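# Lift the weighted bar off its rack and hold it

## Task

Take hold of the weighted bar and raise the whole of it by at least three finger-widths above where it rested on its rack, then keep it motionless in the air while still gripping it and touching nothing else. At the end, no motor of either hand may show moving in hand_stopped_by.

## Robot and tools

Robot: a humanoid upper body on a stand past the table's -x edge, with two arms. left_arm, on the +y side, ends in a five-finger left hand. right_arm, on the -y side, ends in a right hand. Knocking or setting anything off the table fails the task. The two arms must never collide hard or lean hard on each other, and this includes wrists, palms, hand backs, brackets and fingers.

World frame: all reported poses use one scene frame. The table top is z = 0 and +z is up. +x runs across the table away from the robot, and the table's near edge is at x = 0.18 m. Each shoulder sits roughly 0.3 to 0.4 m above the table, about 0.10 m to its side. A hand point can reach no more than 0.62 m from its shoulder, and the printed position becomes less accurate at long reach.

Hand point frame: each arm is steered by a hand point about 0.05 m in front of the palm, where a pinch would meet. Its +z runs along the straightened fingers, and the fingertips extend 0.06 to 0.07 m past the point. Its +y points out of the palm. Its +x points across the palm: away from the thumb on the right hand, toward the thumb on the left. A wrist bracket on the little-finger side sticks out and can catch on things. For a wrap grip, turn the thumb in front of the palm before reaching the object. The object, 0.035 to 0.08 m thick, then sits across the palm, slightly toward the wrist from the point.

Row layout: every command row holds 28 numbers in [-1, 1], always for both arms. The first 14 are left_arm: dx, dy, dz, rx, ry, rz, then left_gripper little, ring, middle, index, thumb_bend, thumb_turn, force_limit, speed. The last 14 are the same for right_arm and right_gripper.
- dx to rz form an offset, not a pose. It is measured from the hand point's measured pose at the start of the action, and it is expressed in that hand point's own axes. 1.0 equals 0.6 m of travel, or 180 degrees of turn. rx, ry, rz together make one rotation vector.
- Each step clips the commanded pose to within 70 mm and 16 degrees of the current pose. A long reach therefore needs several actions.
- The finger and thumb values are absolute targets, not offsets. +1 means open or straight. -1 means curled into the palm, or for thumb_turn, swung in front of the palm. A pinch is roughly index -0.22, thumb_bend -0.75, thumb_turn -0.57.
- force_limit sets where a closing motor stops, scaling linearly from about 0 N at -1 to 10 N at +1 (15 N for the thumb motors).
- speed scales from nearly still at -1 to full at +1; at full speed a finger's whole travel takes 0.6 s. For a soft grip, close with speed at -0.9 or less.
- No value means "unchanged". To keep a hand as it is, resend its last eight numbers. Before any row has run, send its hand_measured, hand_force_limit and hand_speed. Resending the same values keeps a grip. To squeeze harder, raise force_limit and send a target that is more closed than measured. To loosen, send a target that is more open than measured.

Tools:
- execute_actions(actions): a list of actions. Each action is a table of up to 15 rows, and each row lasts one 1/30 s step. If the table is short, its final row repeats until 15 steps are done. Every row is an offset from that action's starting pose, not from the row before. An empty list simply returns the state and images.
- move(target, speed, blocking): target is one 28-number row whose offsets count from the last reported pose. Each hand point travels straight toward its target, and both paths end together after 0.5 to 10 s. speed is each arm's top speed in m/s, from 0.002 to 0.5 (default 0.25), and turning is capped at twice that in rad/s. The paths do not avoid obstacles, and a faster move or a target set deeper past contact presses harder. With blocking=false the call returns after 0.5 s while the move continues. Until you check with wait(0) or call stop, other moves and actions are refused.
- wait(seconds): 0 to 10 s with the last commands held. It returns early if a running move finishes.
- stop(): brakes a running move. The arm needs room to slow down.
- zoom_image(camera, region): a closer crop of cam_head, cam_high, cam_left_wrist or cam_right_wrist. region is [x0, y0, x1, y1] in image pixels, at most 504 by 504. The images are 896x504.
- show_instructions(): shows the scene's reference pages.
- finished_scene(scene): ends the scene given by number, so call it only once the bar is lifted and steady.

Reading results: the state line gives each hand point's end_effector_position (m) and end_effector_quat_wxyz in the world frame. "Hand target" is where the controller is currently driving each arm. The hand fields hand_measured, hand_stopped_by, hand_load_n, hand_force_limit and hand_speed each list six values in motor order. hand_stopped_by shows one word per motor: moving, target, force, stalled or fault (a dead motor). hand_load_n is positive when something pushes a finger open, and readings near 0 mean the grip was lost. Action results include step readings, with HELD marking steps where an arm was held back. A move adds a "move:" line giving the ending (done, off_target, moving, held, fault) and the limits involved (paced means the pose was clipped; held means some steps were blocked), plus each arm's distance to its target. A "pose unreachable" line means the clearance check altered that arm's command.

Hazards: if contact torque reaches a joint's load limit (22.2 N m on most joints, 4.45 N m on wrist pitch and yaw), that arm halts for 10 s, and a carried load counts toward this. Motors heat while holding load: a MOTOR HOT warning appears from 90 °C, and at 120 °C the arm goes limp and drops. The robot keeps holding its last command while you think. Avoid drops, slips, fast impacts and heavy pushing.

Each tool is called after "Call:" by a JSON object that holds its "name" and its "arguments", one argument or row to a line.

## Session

Call:
{"name": "execute_actions", "arguments": {
  "actions": []
}}

Scene clock: 0.00 s.
left_arm: end_effector_position=(+0.1840, +0.1142, +0.4278) hand_measured=(+1.000, +1.000, +1.000, +1.000, +1.000, +1.000) hand_load_n=(+0.0, +0.0, +0.0, +0.0, +0.0, +0.0) hand_stopped_by=(target, target, target, target, target, target) hand_force_limit=0.00 hand_speed=-0.80 end_effector_quat_wxyz=(+0.051, +0.102, -0.123, +0.986) | right_arm: end_effector_position=(+0.1929, -0.1005, +0.4111) hand_measured=(+1.000, +1.000, +1.000, +1.000, +1.000, +1.000) hand_load_n=(+0.0, +0.0, +0.0, +0.0, +0.0, +0.0) hand_stopped_by=(target, target, target, target, target, target) hand_force_limit=0.00 hand_speed=-0.80 end_effector_quat_wxyz=(+0.973, -0.168, +0.160, +0.014)
Joint positions: left_arm=[-0.177  0.434  0.155 -0.482 -0.394 -0.892 -0.187] | right_arm=[-0.038 -0.445 -0.2   -0.467  0.398 -0.915  0.223]
Joint velocities: left_arm=[-0.002 -0.012 -0.012 -0.002  0.     0.     0.   ] | right_arm=[-0.009  0.011 -0.011  0.002 -0.017  0.     0.   ]
Motor temperatures (°C, as the motors report them): left_arm=[48 39 48 40 40 33 33] | right_arm=[52 42 48 41 41 31 33]
Hand target (left_arm): +0.184, +0.114, +0.428; +0.051, +0.102, -0.123, +0.986
Hand target (right_arm): +0.193, -0.100, +0.411; +0.973, -0.168, +0.160, +0.014
camera_calibration (this result's frames):
cam_left_wrist: T_world_to_cam=[[0.290971, 0.935347, 0.201152, -0.248145], [-0.903893, 0.337662, -0.262607, 0.246098], [-0.31355, -0.105409, 0.943703, -0.200368], [0, 0, 0, 1]] pos_world=[0.231824, 0.127883, 0.30363]
cam_right_wrist: T_world_to_cam=[[-0.160812, 0.934322, -0.318092, 0.251721], [-0.963559, -0.218419, -0.154424, 0.233415], [-0.213759, 0.281667, 0.935399, -0.186795], [0, 0, 0, 1]] pos_world=[0.22546, -0.131592, 0.290843]

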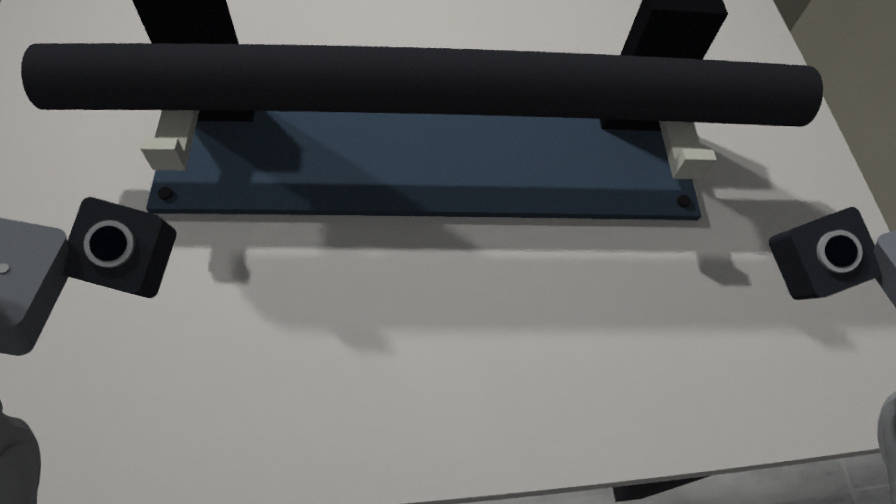

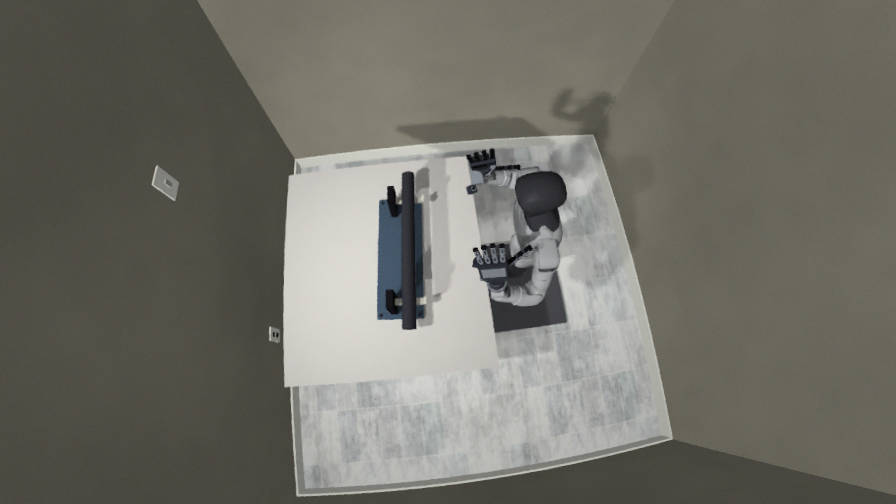

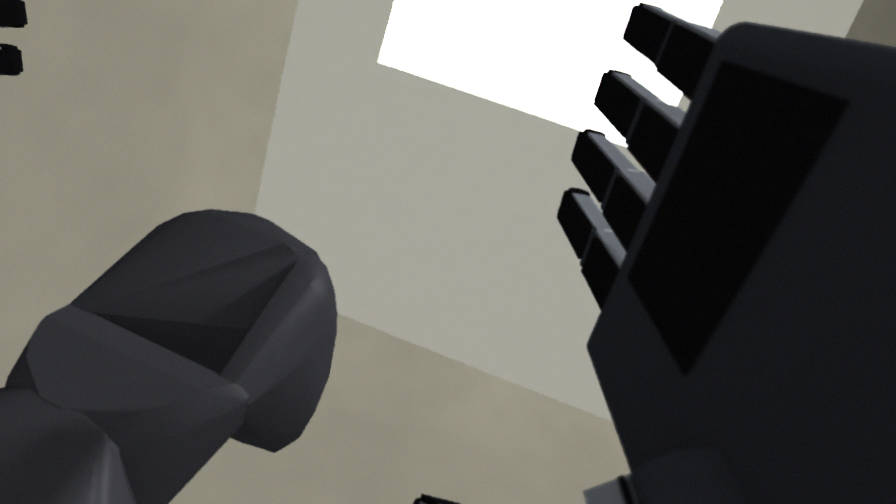

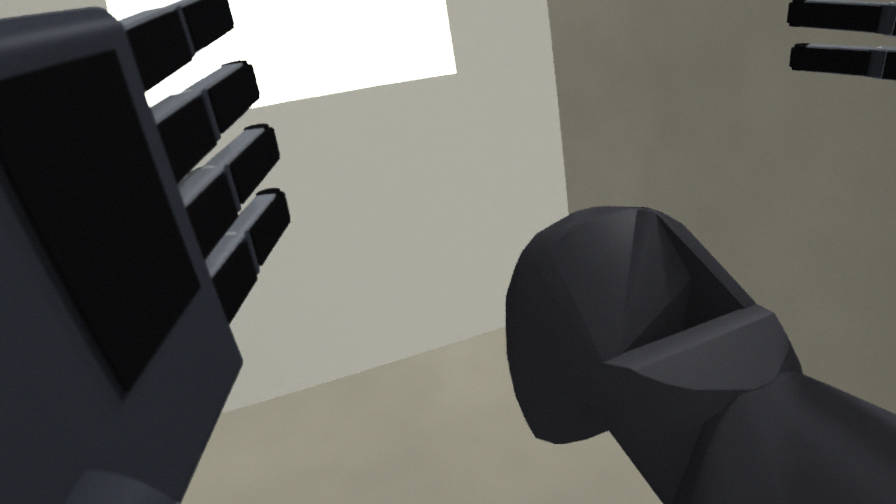

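Call:
{"name": "zoom_image", "arguments": {
  "camera": "cam_high",
  "region": [300, 140, 560, 360]
}}

Region (300, 140, 560, 360) of cam_high's 896x504 image, scaled by 1.938, with more detail than that image has; it fills the top 426 rows of this view, and the rest is white.

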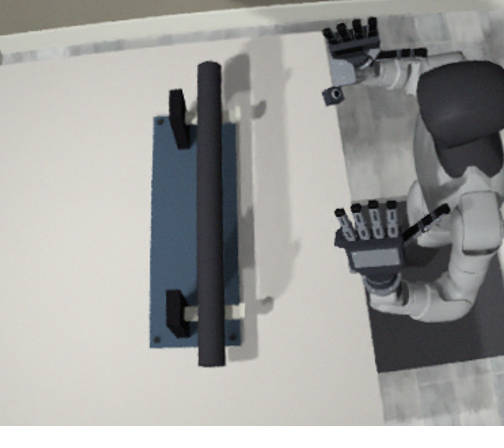

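Call:
{"name": "move", "arguments": {
  "target": [-0.577,0.0722,-0.3142,-0.398,-0.482,0.270,1,1,1,1,1,-1,0.5,1, 0.5775,0.0823,-0.2255,-0.343,0.479,-0.265,1,1,1,1,1,-1,0.5,1],
  "speed": 0.25
}}

Scene clock: 26.10 s.
left_arm: end_effector_position=(+0.4718, +0.0708, +0.1533) hand_measured=(+1.000, +1.000, +1.000, +1.000, +1.000, -1.000) hand_load_n=(+0.0, +0.0, +0.0, +0.0, +0.0, +0.0) hand_stopped_by=(target, target, target, target, target, target) hand_force_limit=0.50 hand_speed=1.00 end_effector_quat_wxyz=(+0.305, -0.587, +0.654, -0.367) | right_arm: end_effector_position=(+0.4823, -0.1203, +0.1936) hand_measured=(+1.000, +1.000, +1.000, +1.000, +1.000, -1.000) hand_load_n=(+0.0, +0.0, +0.0, +0.0, +0.0, +0.0) hand_stopped_by=(target, target, target, target, target, target) hand_force_limit=0.50 hand_speed=1.00 end_effector_quat_wxyz=(+0.359, -0.563, +0.623, -0.407)
Joint positions: left_arm=[-1.266  0.703 -0.85   0.135  0.511  0.71  -0.805] | right_arm=[-1.265 -0.845  0.891 -0.051 -0.491  1.017  0.706]
Joint velocities: left_arm=[-0.009 -0.005  0.011  0.002  0.003  0.     0.   ] | right_arm=[-0.006 -0.002  0.018  0.     0.026  0.     0.   ]
Motor temperatures (°C, as the motors report them): left_arm=[51 40 48 41 40 33 33] | right_arm=[52 44 48 41 41 31 34]
Hand target (left_arm): +0.472, +0.071, +0.153; +0.305, -0.586, +0.655, -0.366
Hand target (right_arm): +0.483, -0.121, +0.194; +0.358, -0.563, +0.623, -0.409
Off the commanded pose (left_arm): 0.027 m, 5 deg.
Off the commanded pose (right_arm): 0.032 m, 6 deg.
move: off_target (left_arm, right_arm)
camera_calibration (this result's frames):
cam_left_wrist: T_world_to_cam=[[0.565826, 0.126195, 0.81481, -0.402461], [-0.441916, -0.787879, 0.428902, 0.204522], [0.696097, -0.602762, -0.390034, -0.0922859], [0, 0, 0, 1]] pos_world=[0.382344, 0.156301, 0.204215]
cam_right_wrist: T_world_to_cam=[[-0.421177, 0.113562, -0.899841, 0.387037], [-0.333197, 0.903382, 0.269964, 0.223155], [0.843558, 0.413527, -0.342645, -0.162513], [0, 0, 0, 1]] pos_world=[0.374455, -0.178343, 0.232344]

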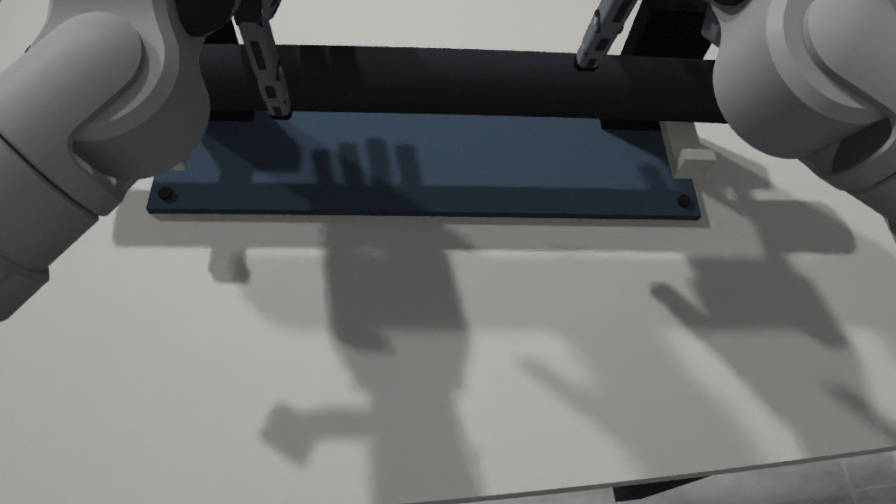

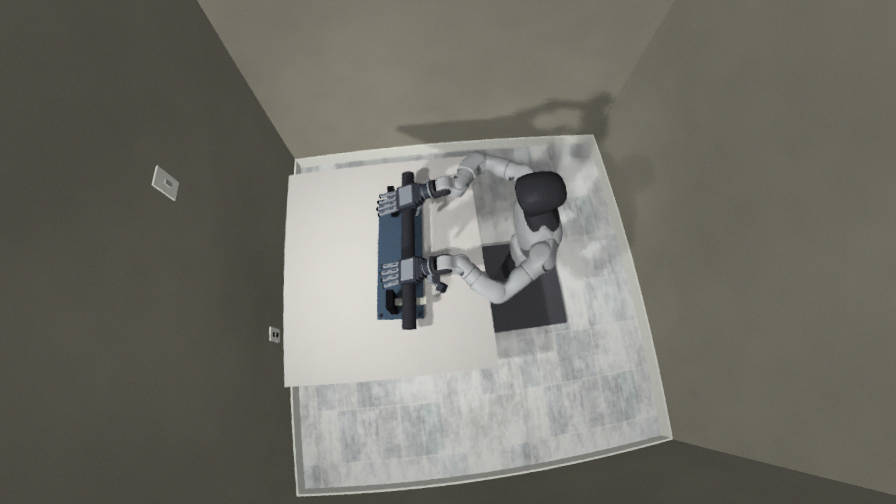

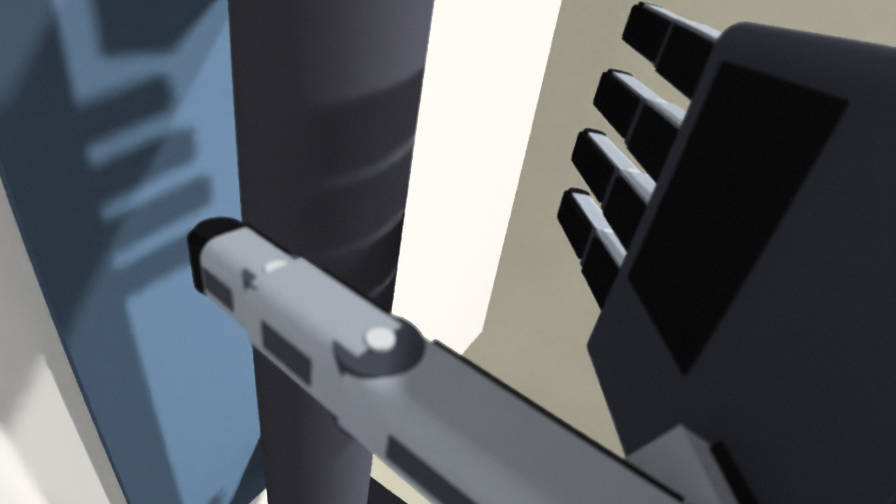

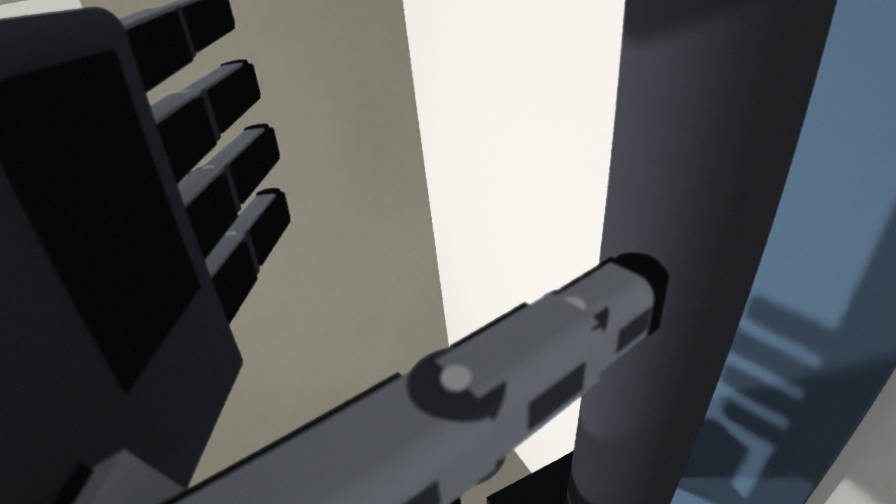

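Call:
{"name": "move", "arguments": {
  "target": [-0.040,-0.0257,0.0015,0.0006,-0.0163,-0.0106,1,1,1,1,1,-1,0.5,1, -0.0207,0.045,0.0153,0,-0.0128,-0.0057,1,1,1,1,1,-1,0.5,1],
  "speed": 0.1
}}

Scene clock: 36.70 s.
left_arm: end_effector_position=(+0.4836, +0.0941, +0.1649) hand_measured=(+1.000, +1.000, +1.000, +1.000, +1.000, -1.000) hand_load_n=(+0.0, +0.0, +0.0, +0.0, +0.0, +0.0) hand_stopped_by=(target, target, target, target, target, target) hand_force_limit=0.50 hand_speed=1.00 end_effector_quat_wxyz=(-0.318, +0.606, -0.636, +0.357) | right_arm: end_effector_position=(+0.4787, -0.1073, +0.1644) hand_measured=(+1.000, +1.000, +1.000, +1.000, +1.000, -1.000) hand_load_n=(+0.0, +0.0, +0.0, +0.0, +0.0, +0.0) hand_stopped_by=(target, target, target, target, target, target) hand_force_limit=0.50 hand_speed=1.00 end_effector_quat_wxyz=(-0.366, +0.579, -0.610, +0.398)
Joint positions: left_arm=[-1.3    0.733 -0.826  0.204  0.504  0.684 -0.822] | right_arm=[-1.184 -0.795  0.903 -0.048 -0.491  0.987  0.611]
Joint velocities: left_arm=[ 0.006 -0.014 -0.002  0.     0.    -0.001 -0.002] | right_arm=[ 0.     0.    -0.012 -0.002  0.005  0.    -0.004]
Motor temperatures (°C, as the motors report them): left_arm=[62 40 48 41 40 33 33] | right_arm=[58 44 49 41 41 31 34]
Hand target (left_arm): +0.483, +0.094, +0.165; -0.316, +0.606, -0.636, +0.358
Hand target (right_arm): +0.479, -0.107, +0.165; -0.367, +0.579, -0.609, +0.400
Off the commanded pose (left_arm): 0.000 m, 0 deg.
Off the commanded pose (right_arm): 0.002 m, 0 deg.
move: done
camera_calibration (this result's frames):
cam_left_wrist: T_world_to_cam=[[0.554055, 0.156892, 0.817562, -0.41924], [-0.39473, -0.815149, 0.423935, 0.203671], [0.732947, -0.557599, -0.389708, -0.104071], [0, 0, 0, 1]] pos_world=[0.388956, 0.173768, 0.215854]
cam_right_wrist: T_world_to_cam=[[-0.42943, 0.0916346, -0.898439, 0.35919], [-0.373257, 0.887884, 0.268965, 0.235775], [0.822356, 0.45085, -0.347081, -0.159987], [0, 0, 0, 1]] pos_world=[0.373817, -0.170125, 0.203767]

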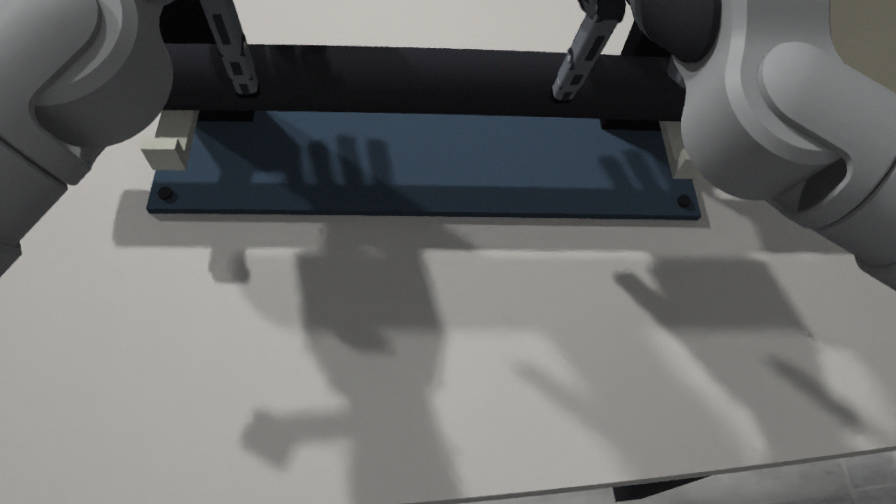

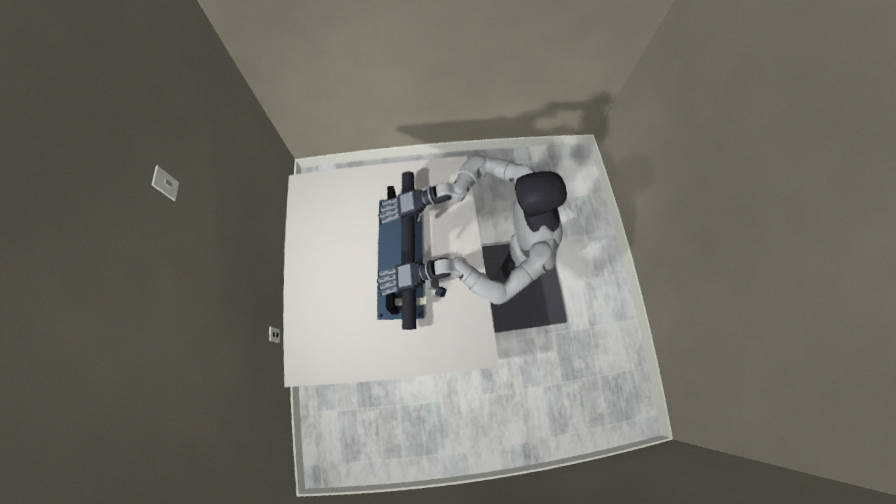

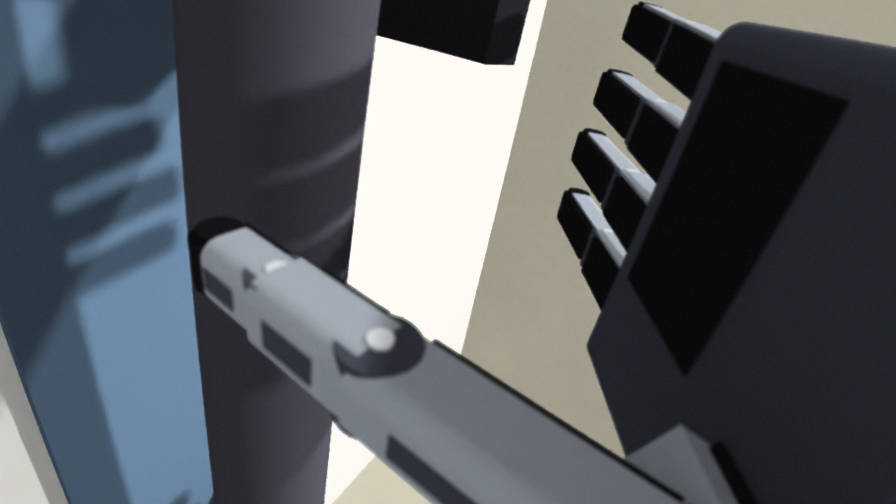

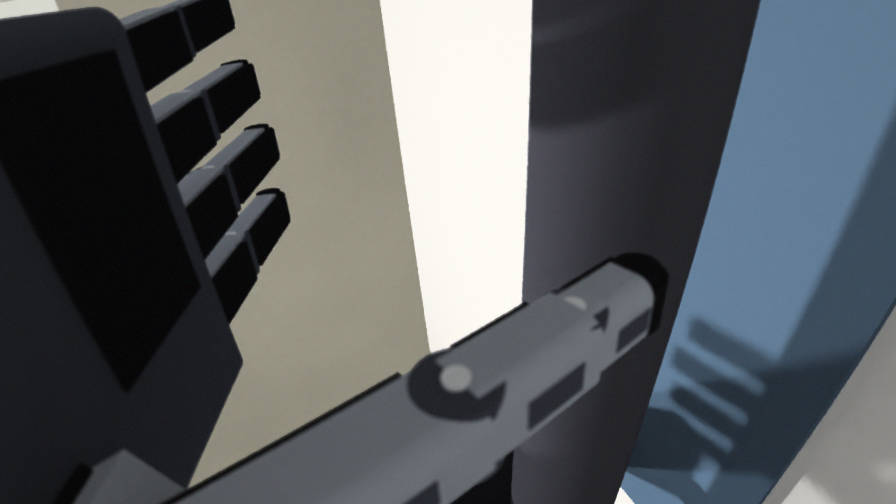

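Call:
{"name": "zoom_image", "arguments": {
  "camera": "cam_high",
  "region": [340, 160, 480, 340]
}}

Region (340, 160, 480, 340) of cam_high's 896x504 image, scaled by 2.800, with more detail than that image has.

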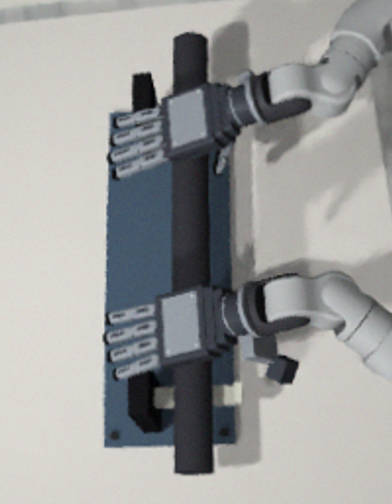

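Call:
{"name": "move", "arguments": {
  "target": [0.084,0.009,-0.0095,0,0,0,1,1,1,1,1,-1,0.5,1, -0.016,0.004,-0.0085,0,0,0,1,1,1,1,1,-1,0.5,1],
  "speed": 0.1
}}

Call:
{"name": "move", "arguments": {
  "target": [-0.004,0.119,0.077,0,0,0,1,1,1,1,1,-1,0.5,1, -0.002,0.129,0.059,0,0,0,1,1,1,1,1,-1,0.5,1],
  "speed": 0.06
}}

Scene clock: 54.53 s.
left_arm: end_effector_position=(+0.4725, +0.0417, +0.1630) hand_measured=(+1.000, +1.000, +1.000, +1.000, +1.000, -1.000) hand_load_n=(+0.0, +0.0, +0.0, +0.0, +0.0, +0.0) hand_stopped_by=(target, target, target, target, target, target) hand_force_limit=0.50 hand_speed=1.00 end_effector_quat_wxyz=(-0.313, +0.606, -0.638, +0.358) | right_arm: end_effector_position=(+0.4735, -0.0981, +0.1644) hand_measured=(+1.000, +1.000, +1.000, +1.000, +1.000, -1.000) hand_load_n=(+0.0, +0.0, +0.0, +0.0, +0.0, +0.0) hand_stopped_by=(target, target, target, target, target, target) hand_force_limit=0.50 hand_speed=1.00 end_effector_quat_wxyz=(-0.367, +0.578, -0.611, +0.398)
Joint positions: left_arm=[-1.362  0.571 -0.92   0.17   0.57   0.889 -0.864] | right_arm=[-1.198 -0.778  0.933 -0.09  -0.502  1.056  0.622]
Joint velocities: left_arm=[-0.002  0.008 -0.003  0.     0.     0.003  0.   ] | right_arm=[ 0.012 -0.002  0.011  0.003  0.011  0.001  0.   ]
Motor temperatures (°C, as the motors report them): left_arm=[70 40 50 41 40 33 34] | right_arm=[62 44 49 41 41 31 35]
Hand target (left_arm): +0.473, +0.044, +0.163; -0.317, +0.606, -0.637, +0.356
Hand target (right_arm): +0.474, -0.097, +0.165; -0.367, +0.578, -0.610, +0.399
Off the commanded pose (left_arm): 0.003 m, 1 deg.
Off the commanded pose (right_arm): 0.001 m, 0 deg.
move: done
camera_calibration (this result's frames):
cam_left_wrist: T_world_to_cam=[[0.560411, 0.157725, 0.813058, -0.405567], [-0.397064, -0.810358, 0.430883, 0.157199], [0.726829, -0.564307, -0.391506, -0.122413], [0, 0, 0, 1]] pos_world=[0.378675, 0.122277, 0.214089]
cam_right_wrist: T_world_to_cam=[[-0.429586, 0.0956002, -0.897951, 0.356492], [-0.371618, 0.887561, 0.272279, 0.224312], [0.823016, 0.450662, -0.345757, -0.160375], [0, 0, 0, 1]] pos_world=[0.368493, -0.160896, 0.203586]

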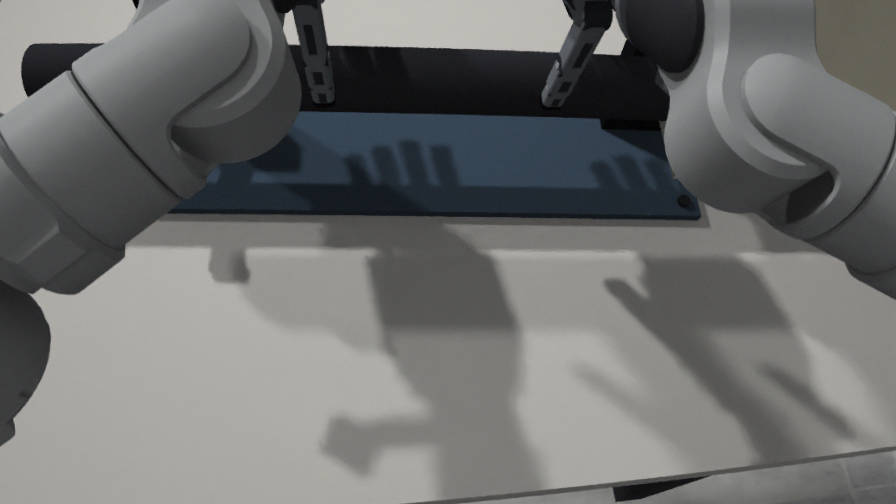

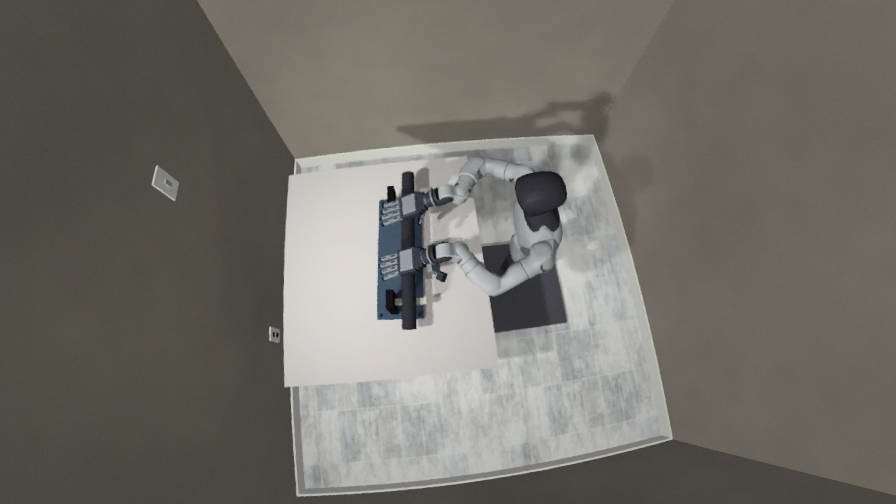

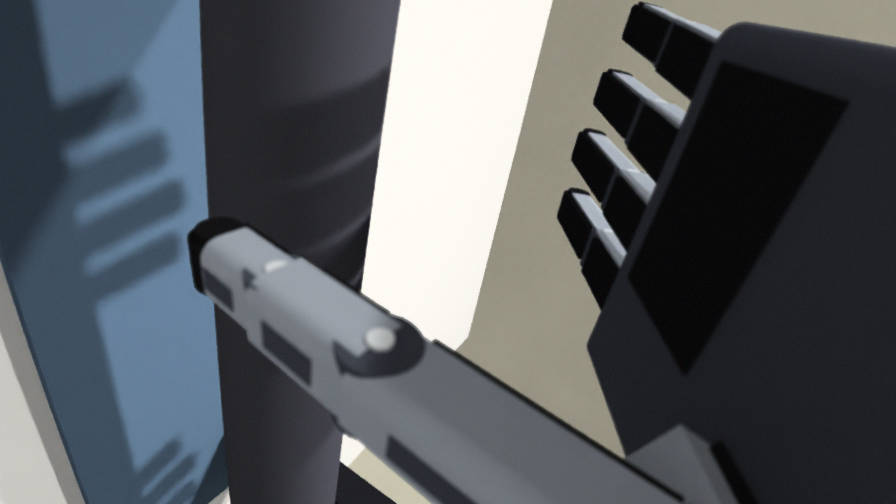

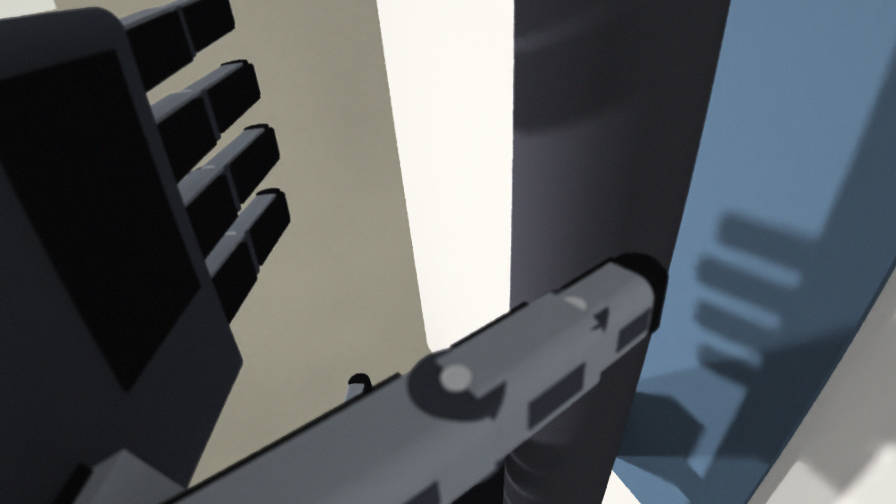

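Scene clock: 56.23 s.
left_arm: end_effector_position=(+0.4798, +0.0427, +0.0873) hand_measured=(+1.000, +1.000, +1.000, +1.000, +1.000, -1.000) hand_load_n=(+0.0, +0.0, +0.0, +0.0, +0.0, +0.0) hand_stopped_by=(target, target, target, target, target, target) hand_force_limit=0.50 hand_speed=1.00 end_effector_quat_wxyz=(-0.321, +0.604, -0.630, +0.368) | right_arm: end_effector_position=(+0.4710, -0.0974, +0.0824) hand_measured=(+1.000, +1.000, +1.000, +1.000, +1.000, -1.000) hand_load_n=(+0.0, +0.0, +0.0, +0.0, +0.0, +0.0) hand_stopped_by=(target, target, target, target, target, target) hand_force_limit=0.50 hand_speed=1.00 end_effector_quat_wxyz=(-0.365, +0.583, -0.602, +0.405)
Joint positions: left_arm=[-1.161  0.46  -0.906  0.35   0.564  0.766 -0.551] | right_arm=[-0.99  -0.629  0.953  0.103 -0.503  0.936  0.312]
Joint velocities: left_arm=[ 0.005 -0.003  0.006  0.02  -0.012 -0.008  0.004] | right_arm=[ 0.009 -0.009 -0.005 -0.005  0.002 -0.003 -0.002]
Motor temperatures (°C, as the motors report them): left_arm=[70 40 50 41 40 33 34] | right_arm=[62 44 49 41 41 31 35]
Hand target (left_arm): +0.474, +0.042, +0.079; -0.310, +0.610, -0.634, +0.360
Hand target (right_arm): +0.468, -0.096, +0.078; -0.362, +0.586, -0.604, +0.400
Off the commanded pose (left_arm): 0.012 m, 2 deg.
Off the commanded pose (right_arm): 0.004 m, 2 deg.
move: off_target (left_arm, right_arm)
camera_calibration (this result's frames):
cam_left_wrist: T_world_to_cam=[[0.536674, 0.168168, 0.826862, -0.338543], [-0.402762, -0.810044, 0.426159, 0.196637], [0.741461, -0.561737, -0.366998, -0.16608], [0, 0, 0, 1]] pos_world=[0.384028, 0.122923, 0.135179]
cam_right_wrist: T_world_to_cam=[[-0.421648, 0.0701941, -0.904039, 0.275971], [-0.383619, 0.889571, 0.247992, 0.252955], [0.821614, 0.451371, -0.348158, -0.186161], [0, 0, 0, 1]] pos_world=[0.366353, -0.160365, 0.121944]

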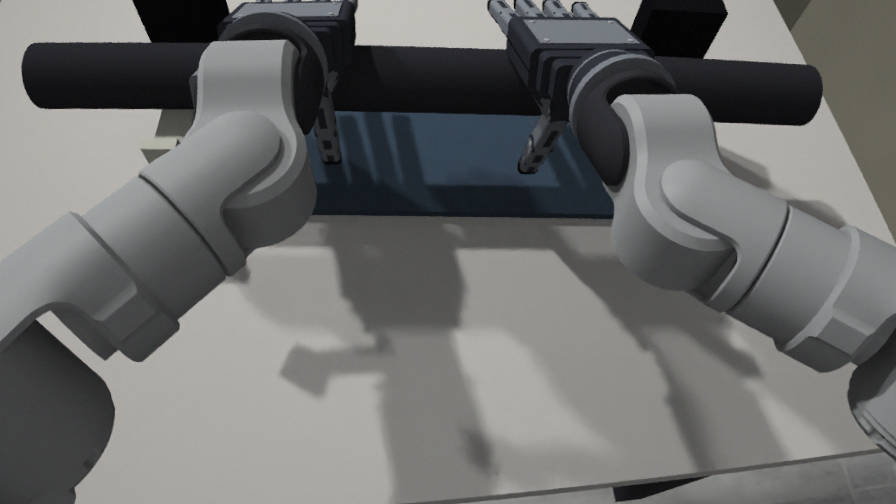

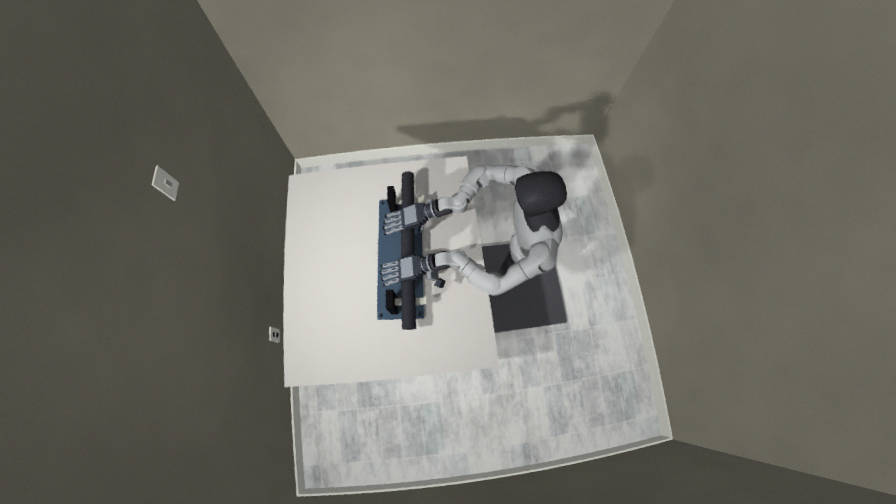

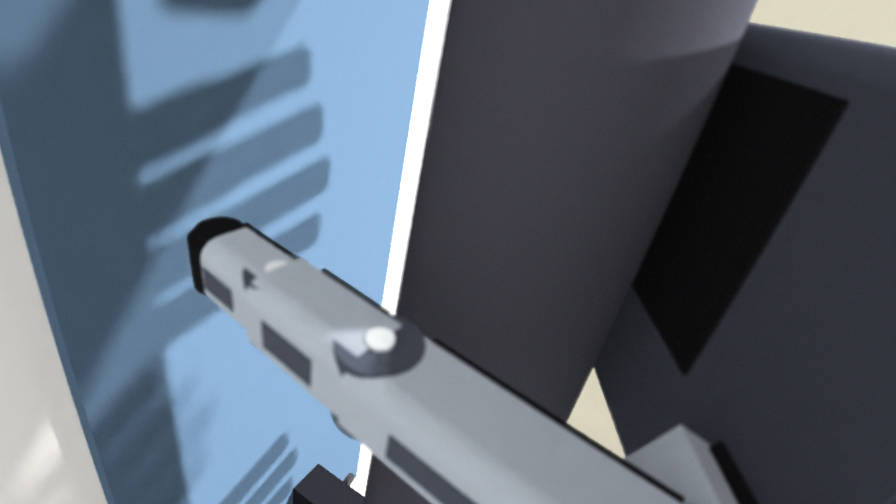

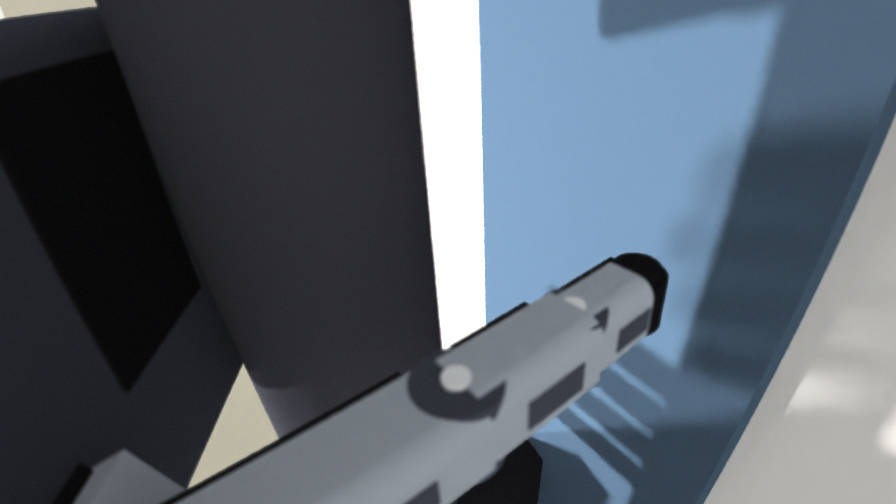

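Call:
{"name": "move", "arguments": {
  "target": [0,0,0,0,0,0,-1,-1,-1,-1,-1,-1,1,-0.3, 0,0,0,0,0,0,-1,-1,-1,-1,-1,-1,1,-0.3],
  "speed": 0.05
}}

Call:
{"name": "move", "arguments": {
  "target": [0,0,0,0,0,0,-0.97,-0.97,-0.97,-0.97,-0.97,-1,1,-0.6, 0,0,0,0,0,0,-0.97,-0.97,-0.97,-0.97,-0.97,-1,1,-0.6],
  "speed": 0.05
}}

Scene clock: 60.10 s.
left_arm: end_effector_position=(+0.4768, +0.0431, +0.0829) hand_measured=(-0.410, -0.420, -0.442, -0.456, +0.108, -1.000) hand_load_n=(+7.0, +8.0, +11.0, +11.5, +16.5, +4.5) hand_stopped_by=(force, force, force, force, force, target) hand_force_limit=1.00 hand_speed=-0.30 end_effector_quat_wxyz=(-0.319, +0.599, -0.638, +0.363) | right_arm: end_effector_position=(+0.4744, -0.0966, +0.0868) hand_measured=(-0.334, -0.284, -0.238, -0.192, +0.178, -1.000) hand_load_n=(+10.5, +8.5, +5.0, +5.5, +17.0, +2.5) hand_stopped_by=(force, force, force, force, force, target) hand_force_limit=1.00 hand_speed=-0.30 end_effector_quat_wxyz=(-0.371, +0.581, -0.597, +0.410)
Joint positions: left_arm=[-1.154  0.464 -0.914  0.348  0.57   0.751 -0.558] | right_arm=[-0.998 -0.63   0.951  0.106 -0.503  0.93   0.302]
Joint velocities: left_arm=[ 0.     0.003 -0.008 -0.009  0.005  0.     0.   ] | right_arm=[ 0.015  0.     0.003 -0.009  0.005  0.     0.   ]
Motor temperatures (°C, as the motors report them): left_arm=[70 40 49 41 40 33 34] | right_arm=[63 44 49 41 41 31 35]
Hand target (left_arm): +0.480, +0.043, +0.087; -0.321, +0.604, -0.630, +0.368
Hand target (right_arm): +0.471, -0.097, +0.082; -0.365, +0.583, -0.602, +0.405
Off the commanded pose (left_arm): 0.005 m, 1 deg.
Off the commanded pose (right_arm): 0.006 m, 1 deg.
move: off_target (left_arm, right_arm)
camera_calibration (this result's frames):
cam_left_wrist: T_world_to_cam=[[0.546391, 0.149658, 0.82405, -0.337006], [-0.410902, -0.809453, 0.419458, 0.202049], [0.729805, -0.567792, -0.380784, -0.158338], [0, 0, 0, 1]] pos_world=[0.382716, 0.124082, 0.132667]
cam_right_wrist: T_world_to_cam=[[-0.406683, 0.0678548, -0.911046, 0.274656], [-0.39142, 0.888127, 0.240874, 0.256603], [0.825469, 0.454561, -0.334627, -0.190412], [0, 0, 0, 1]] pos_world=[0.369317, -0.159979, 0.124698]

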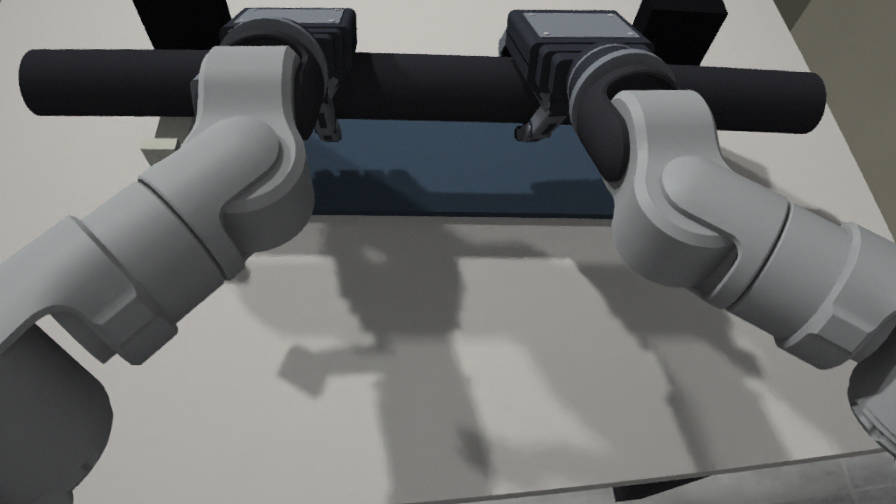

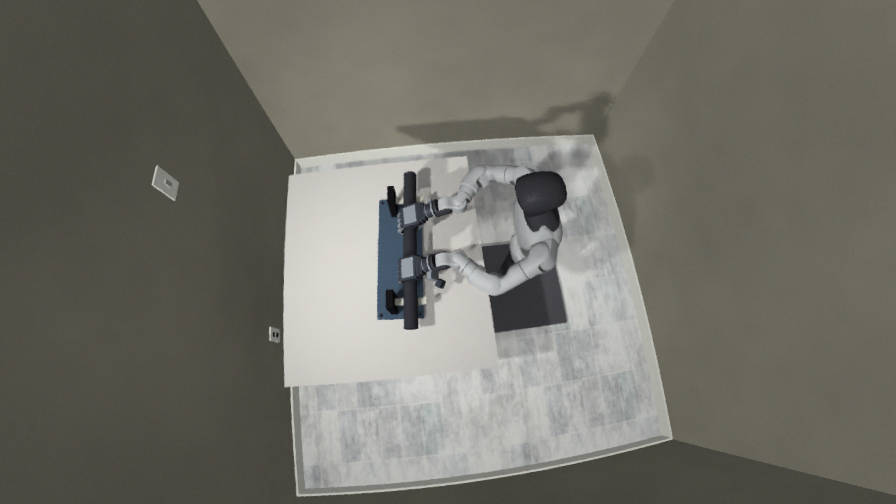

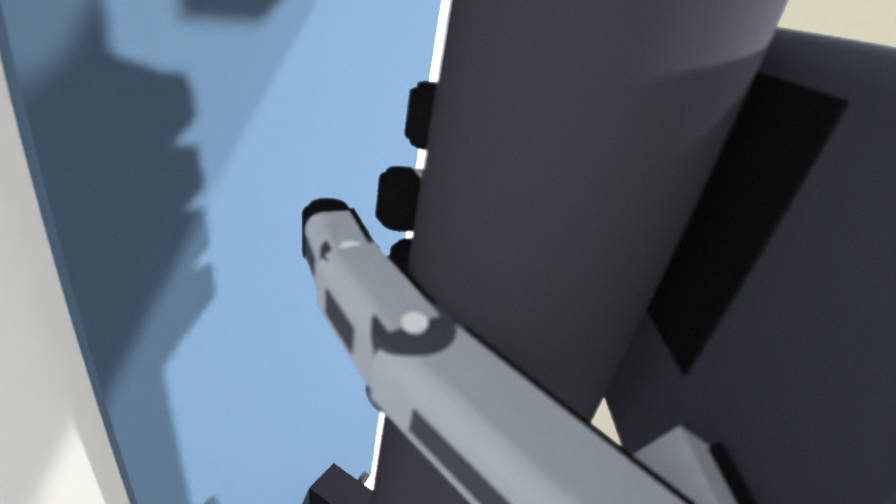

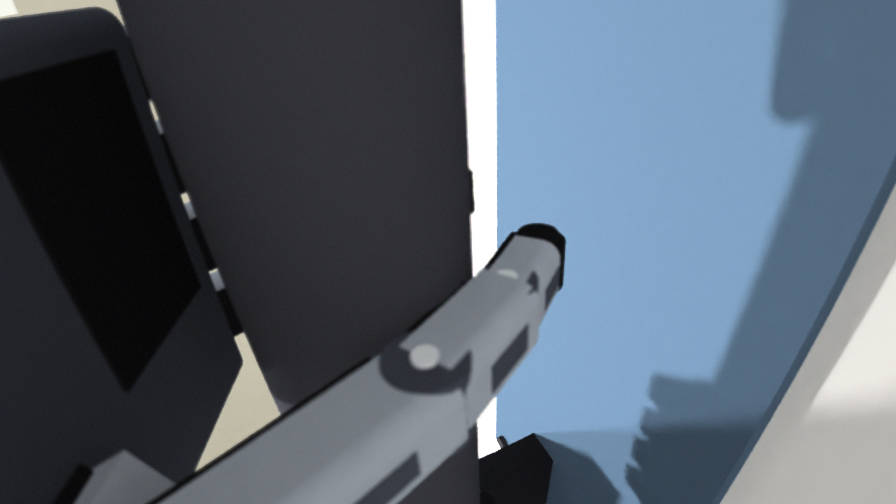

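Scene clock: 60.60 s.
left_arm: end_effector_position=(+0.4766, +0.0431, +0.0827) hand_measured=(-0.426, -0.432, -0.442, -0.456, +0.108, -1.000) hand_load_n=(+10.0, +10.5, +8.0, +9.5, +16.5, +6.5) hand_stopped_by=(force, force, force, force, force, target) hand_force_limit=1.00 hand_speed=-0.60 end_effector_quat_wxyz=(-0.319, +0.597, -0.640, +0.363) | right_arm: end_effector_position=(+0.4747, -0.0967, +0.0868) hand_measured=(-0.334, -0.298, -0.260, -0.214, +0.180, -1.000) hand_load_n=(+6.0, +9.5, +11.0, +10.0, +21.0, +3.0) hand_stopped_by=(force, force, force, force, force, target) hand_force_limit=1.00 hand_speed=-0.60 end_effector_quat_wxyz=(-0.371, +0.581, -0.597, +0.410)
Joint positions: left_arm=[-1.153  0.467 -0.914  0.348  0.57   0.744 -0.558] | right_arm=[-0.998 -0.63   0.951  0.108 -0.503  0.927  0.3  ]
Joint velocities: left_arm=[ 0.     0.006 -0.014  0.    -0.014  0.     0.   ] | right_arm=[ 0.012 -0.006  0.009 -0.003  0.005  0.     0.   ]
Motor temperatures (°C, as the motors report them): left_arm=[70 40 49 41 40 33 34] | right_arm=[63 44 49 41 41 31 35]
Hand target (left_arm): +0.477, +0.043, +0.083; -0.319, +0.599, -0.638, +0.363
Hand target (right_arm): +0.474, -0.097, +0.087; -0.371, +0.581, -0.597, +0.410
Off the commanded pose (left_arm): 0.000 m, 0 deg.
Off the commanded pose (right_arm): 0.000 m, 0 deg.
move: done
camera_calibration (this result's frames):
cam_left_wrist: T_world_to_cam=[[0.547523, 0.145167, 0.824103, -0.337035], [-0.415333, -0.80782, 0.418241, 0.204167], [0.726441, -0.571273, -0.382008, -0.156387], [0, 0, 0, 1]] pos_world=[0.382938, 0.124517, 0.132619]
cam_right_wrist: T_world_to_cam=[[-0.405682, 0.0667878, -0.911571, 0.274233], [-0.392659, 0.887871, 0.239799, 0.257419], [0.825373, 0.455218, -0.333969, -0.190581], [0, 0, 0, 1]] pos_world=[0.369629, -0.160115, 0.124606]

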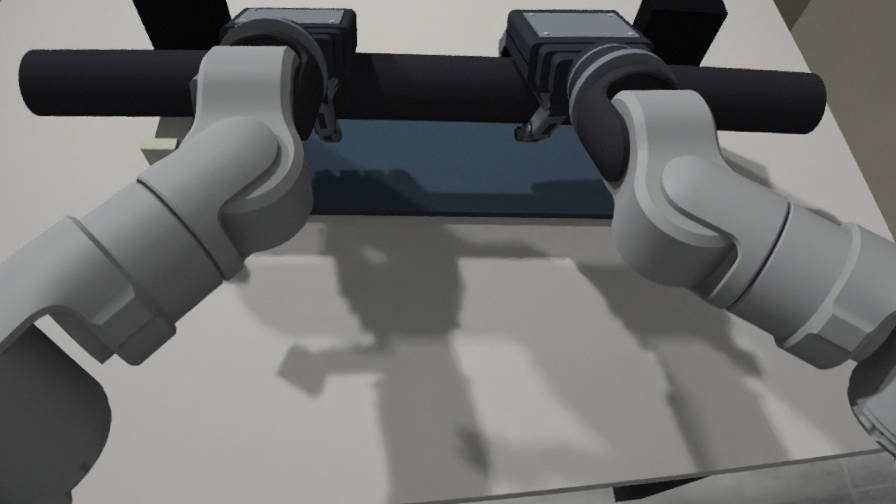

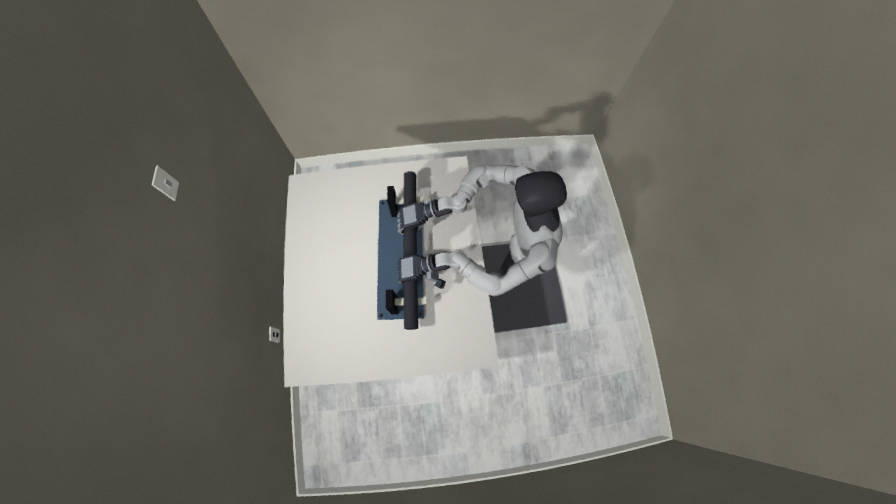

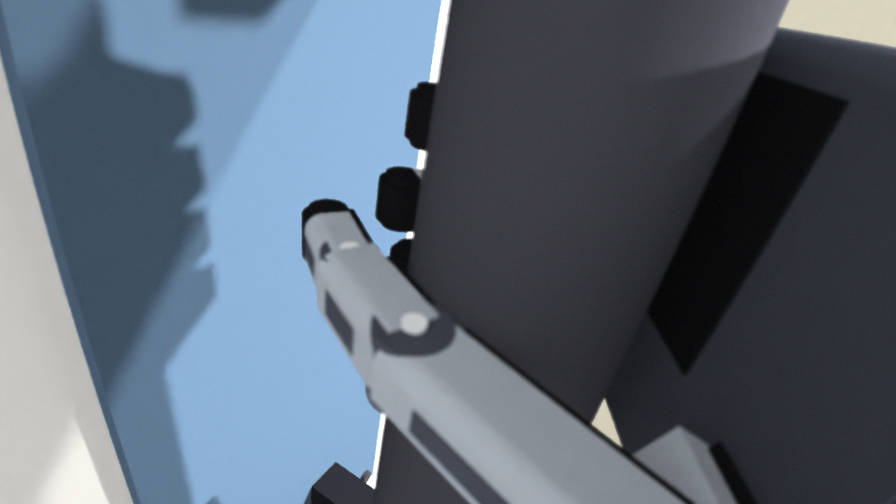

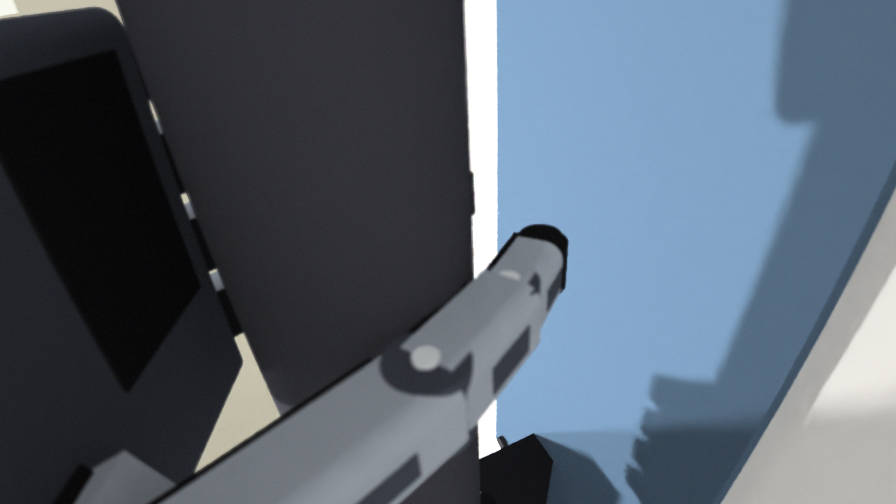

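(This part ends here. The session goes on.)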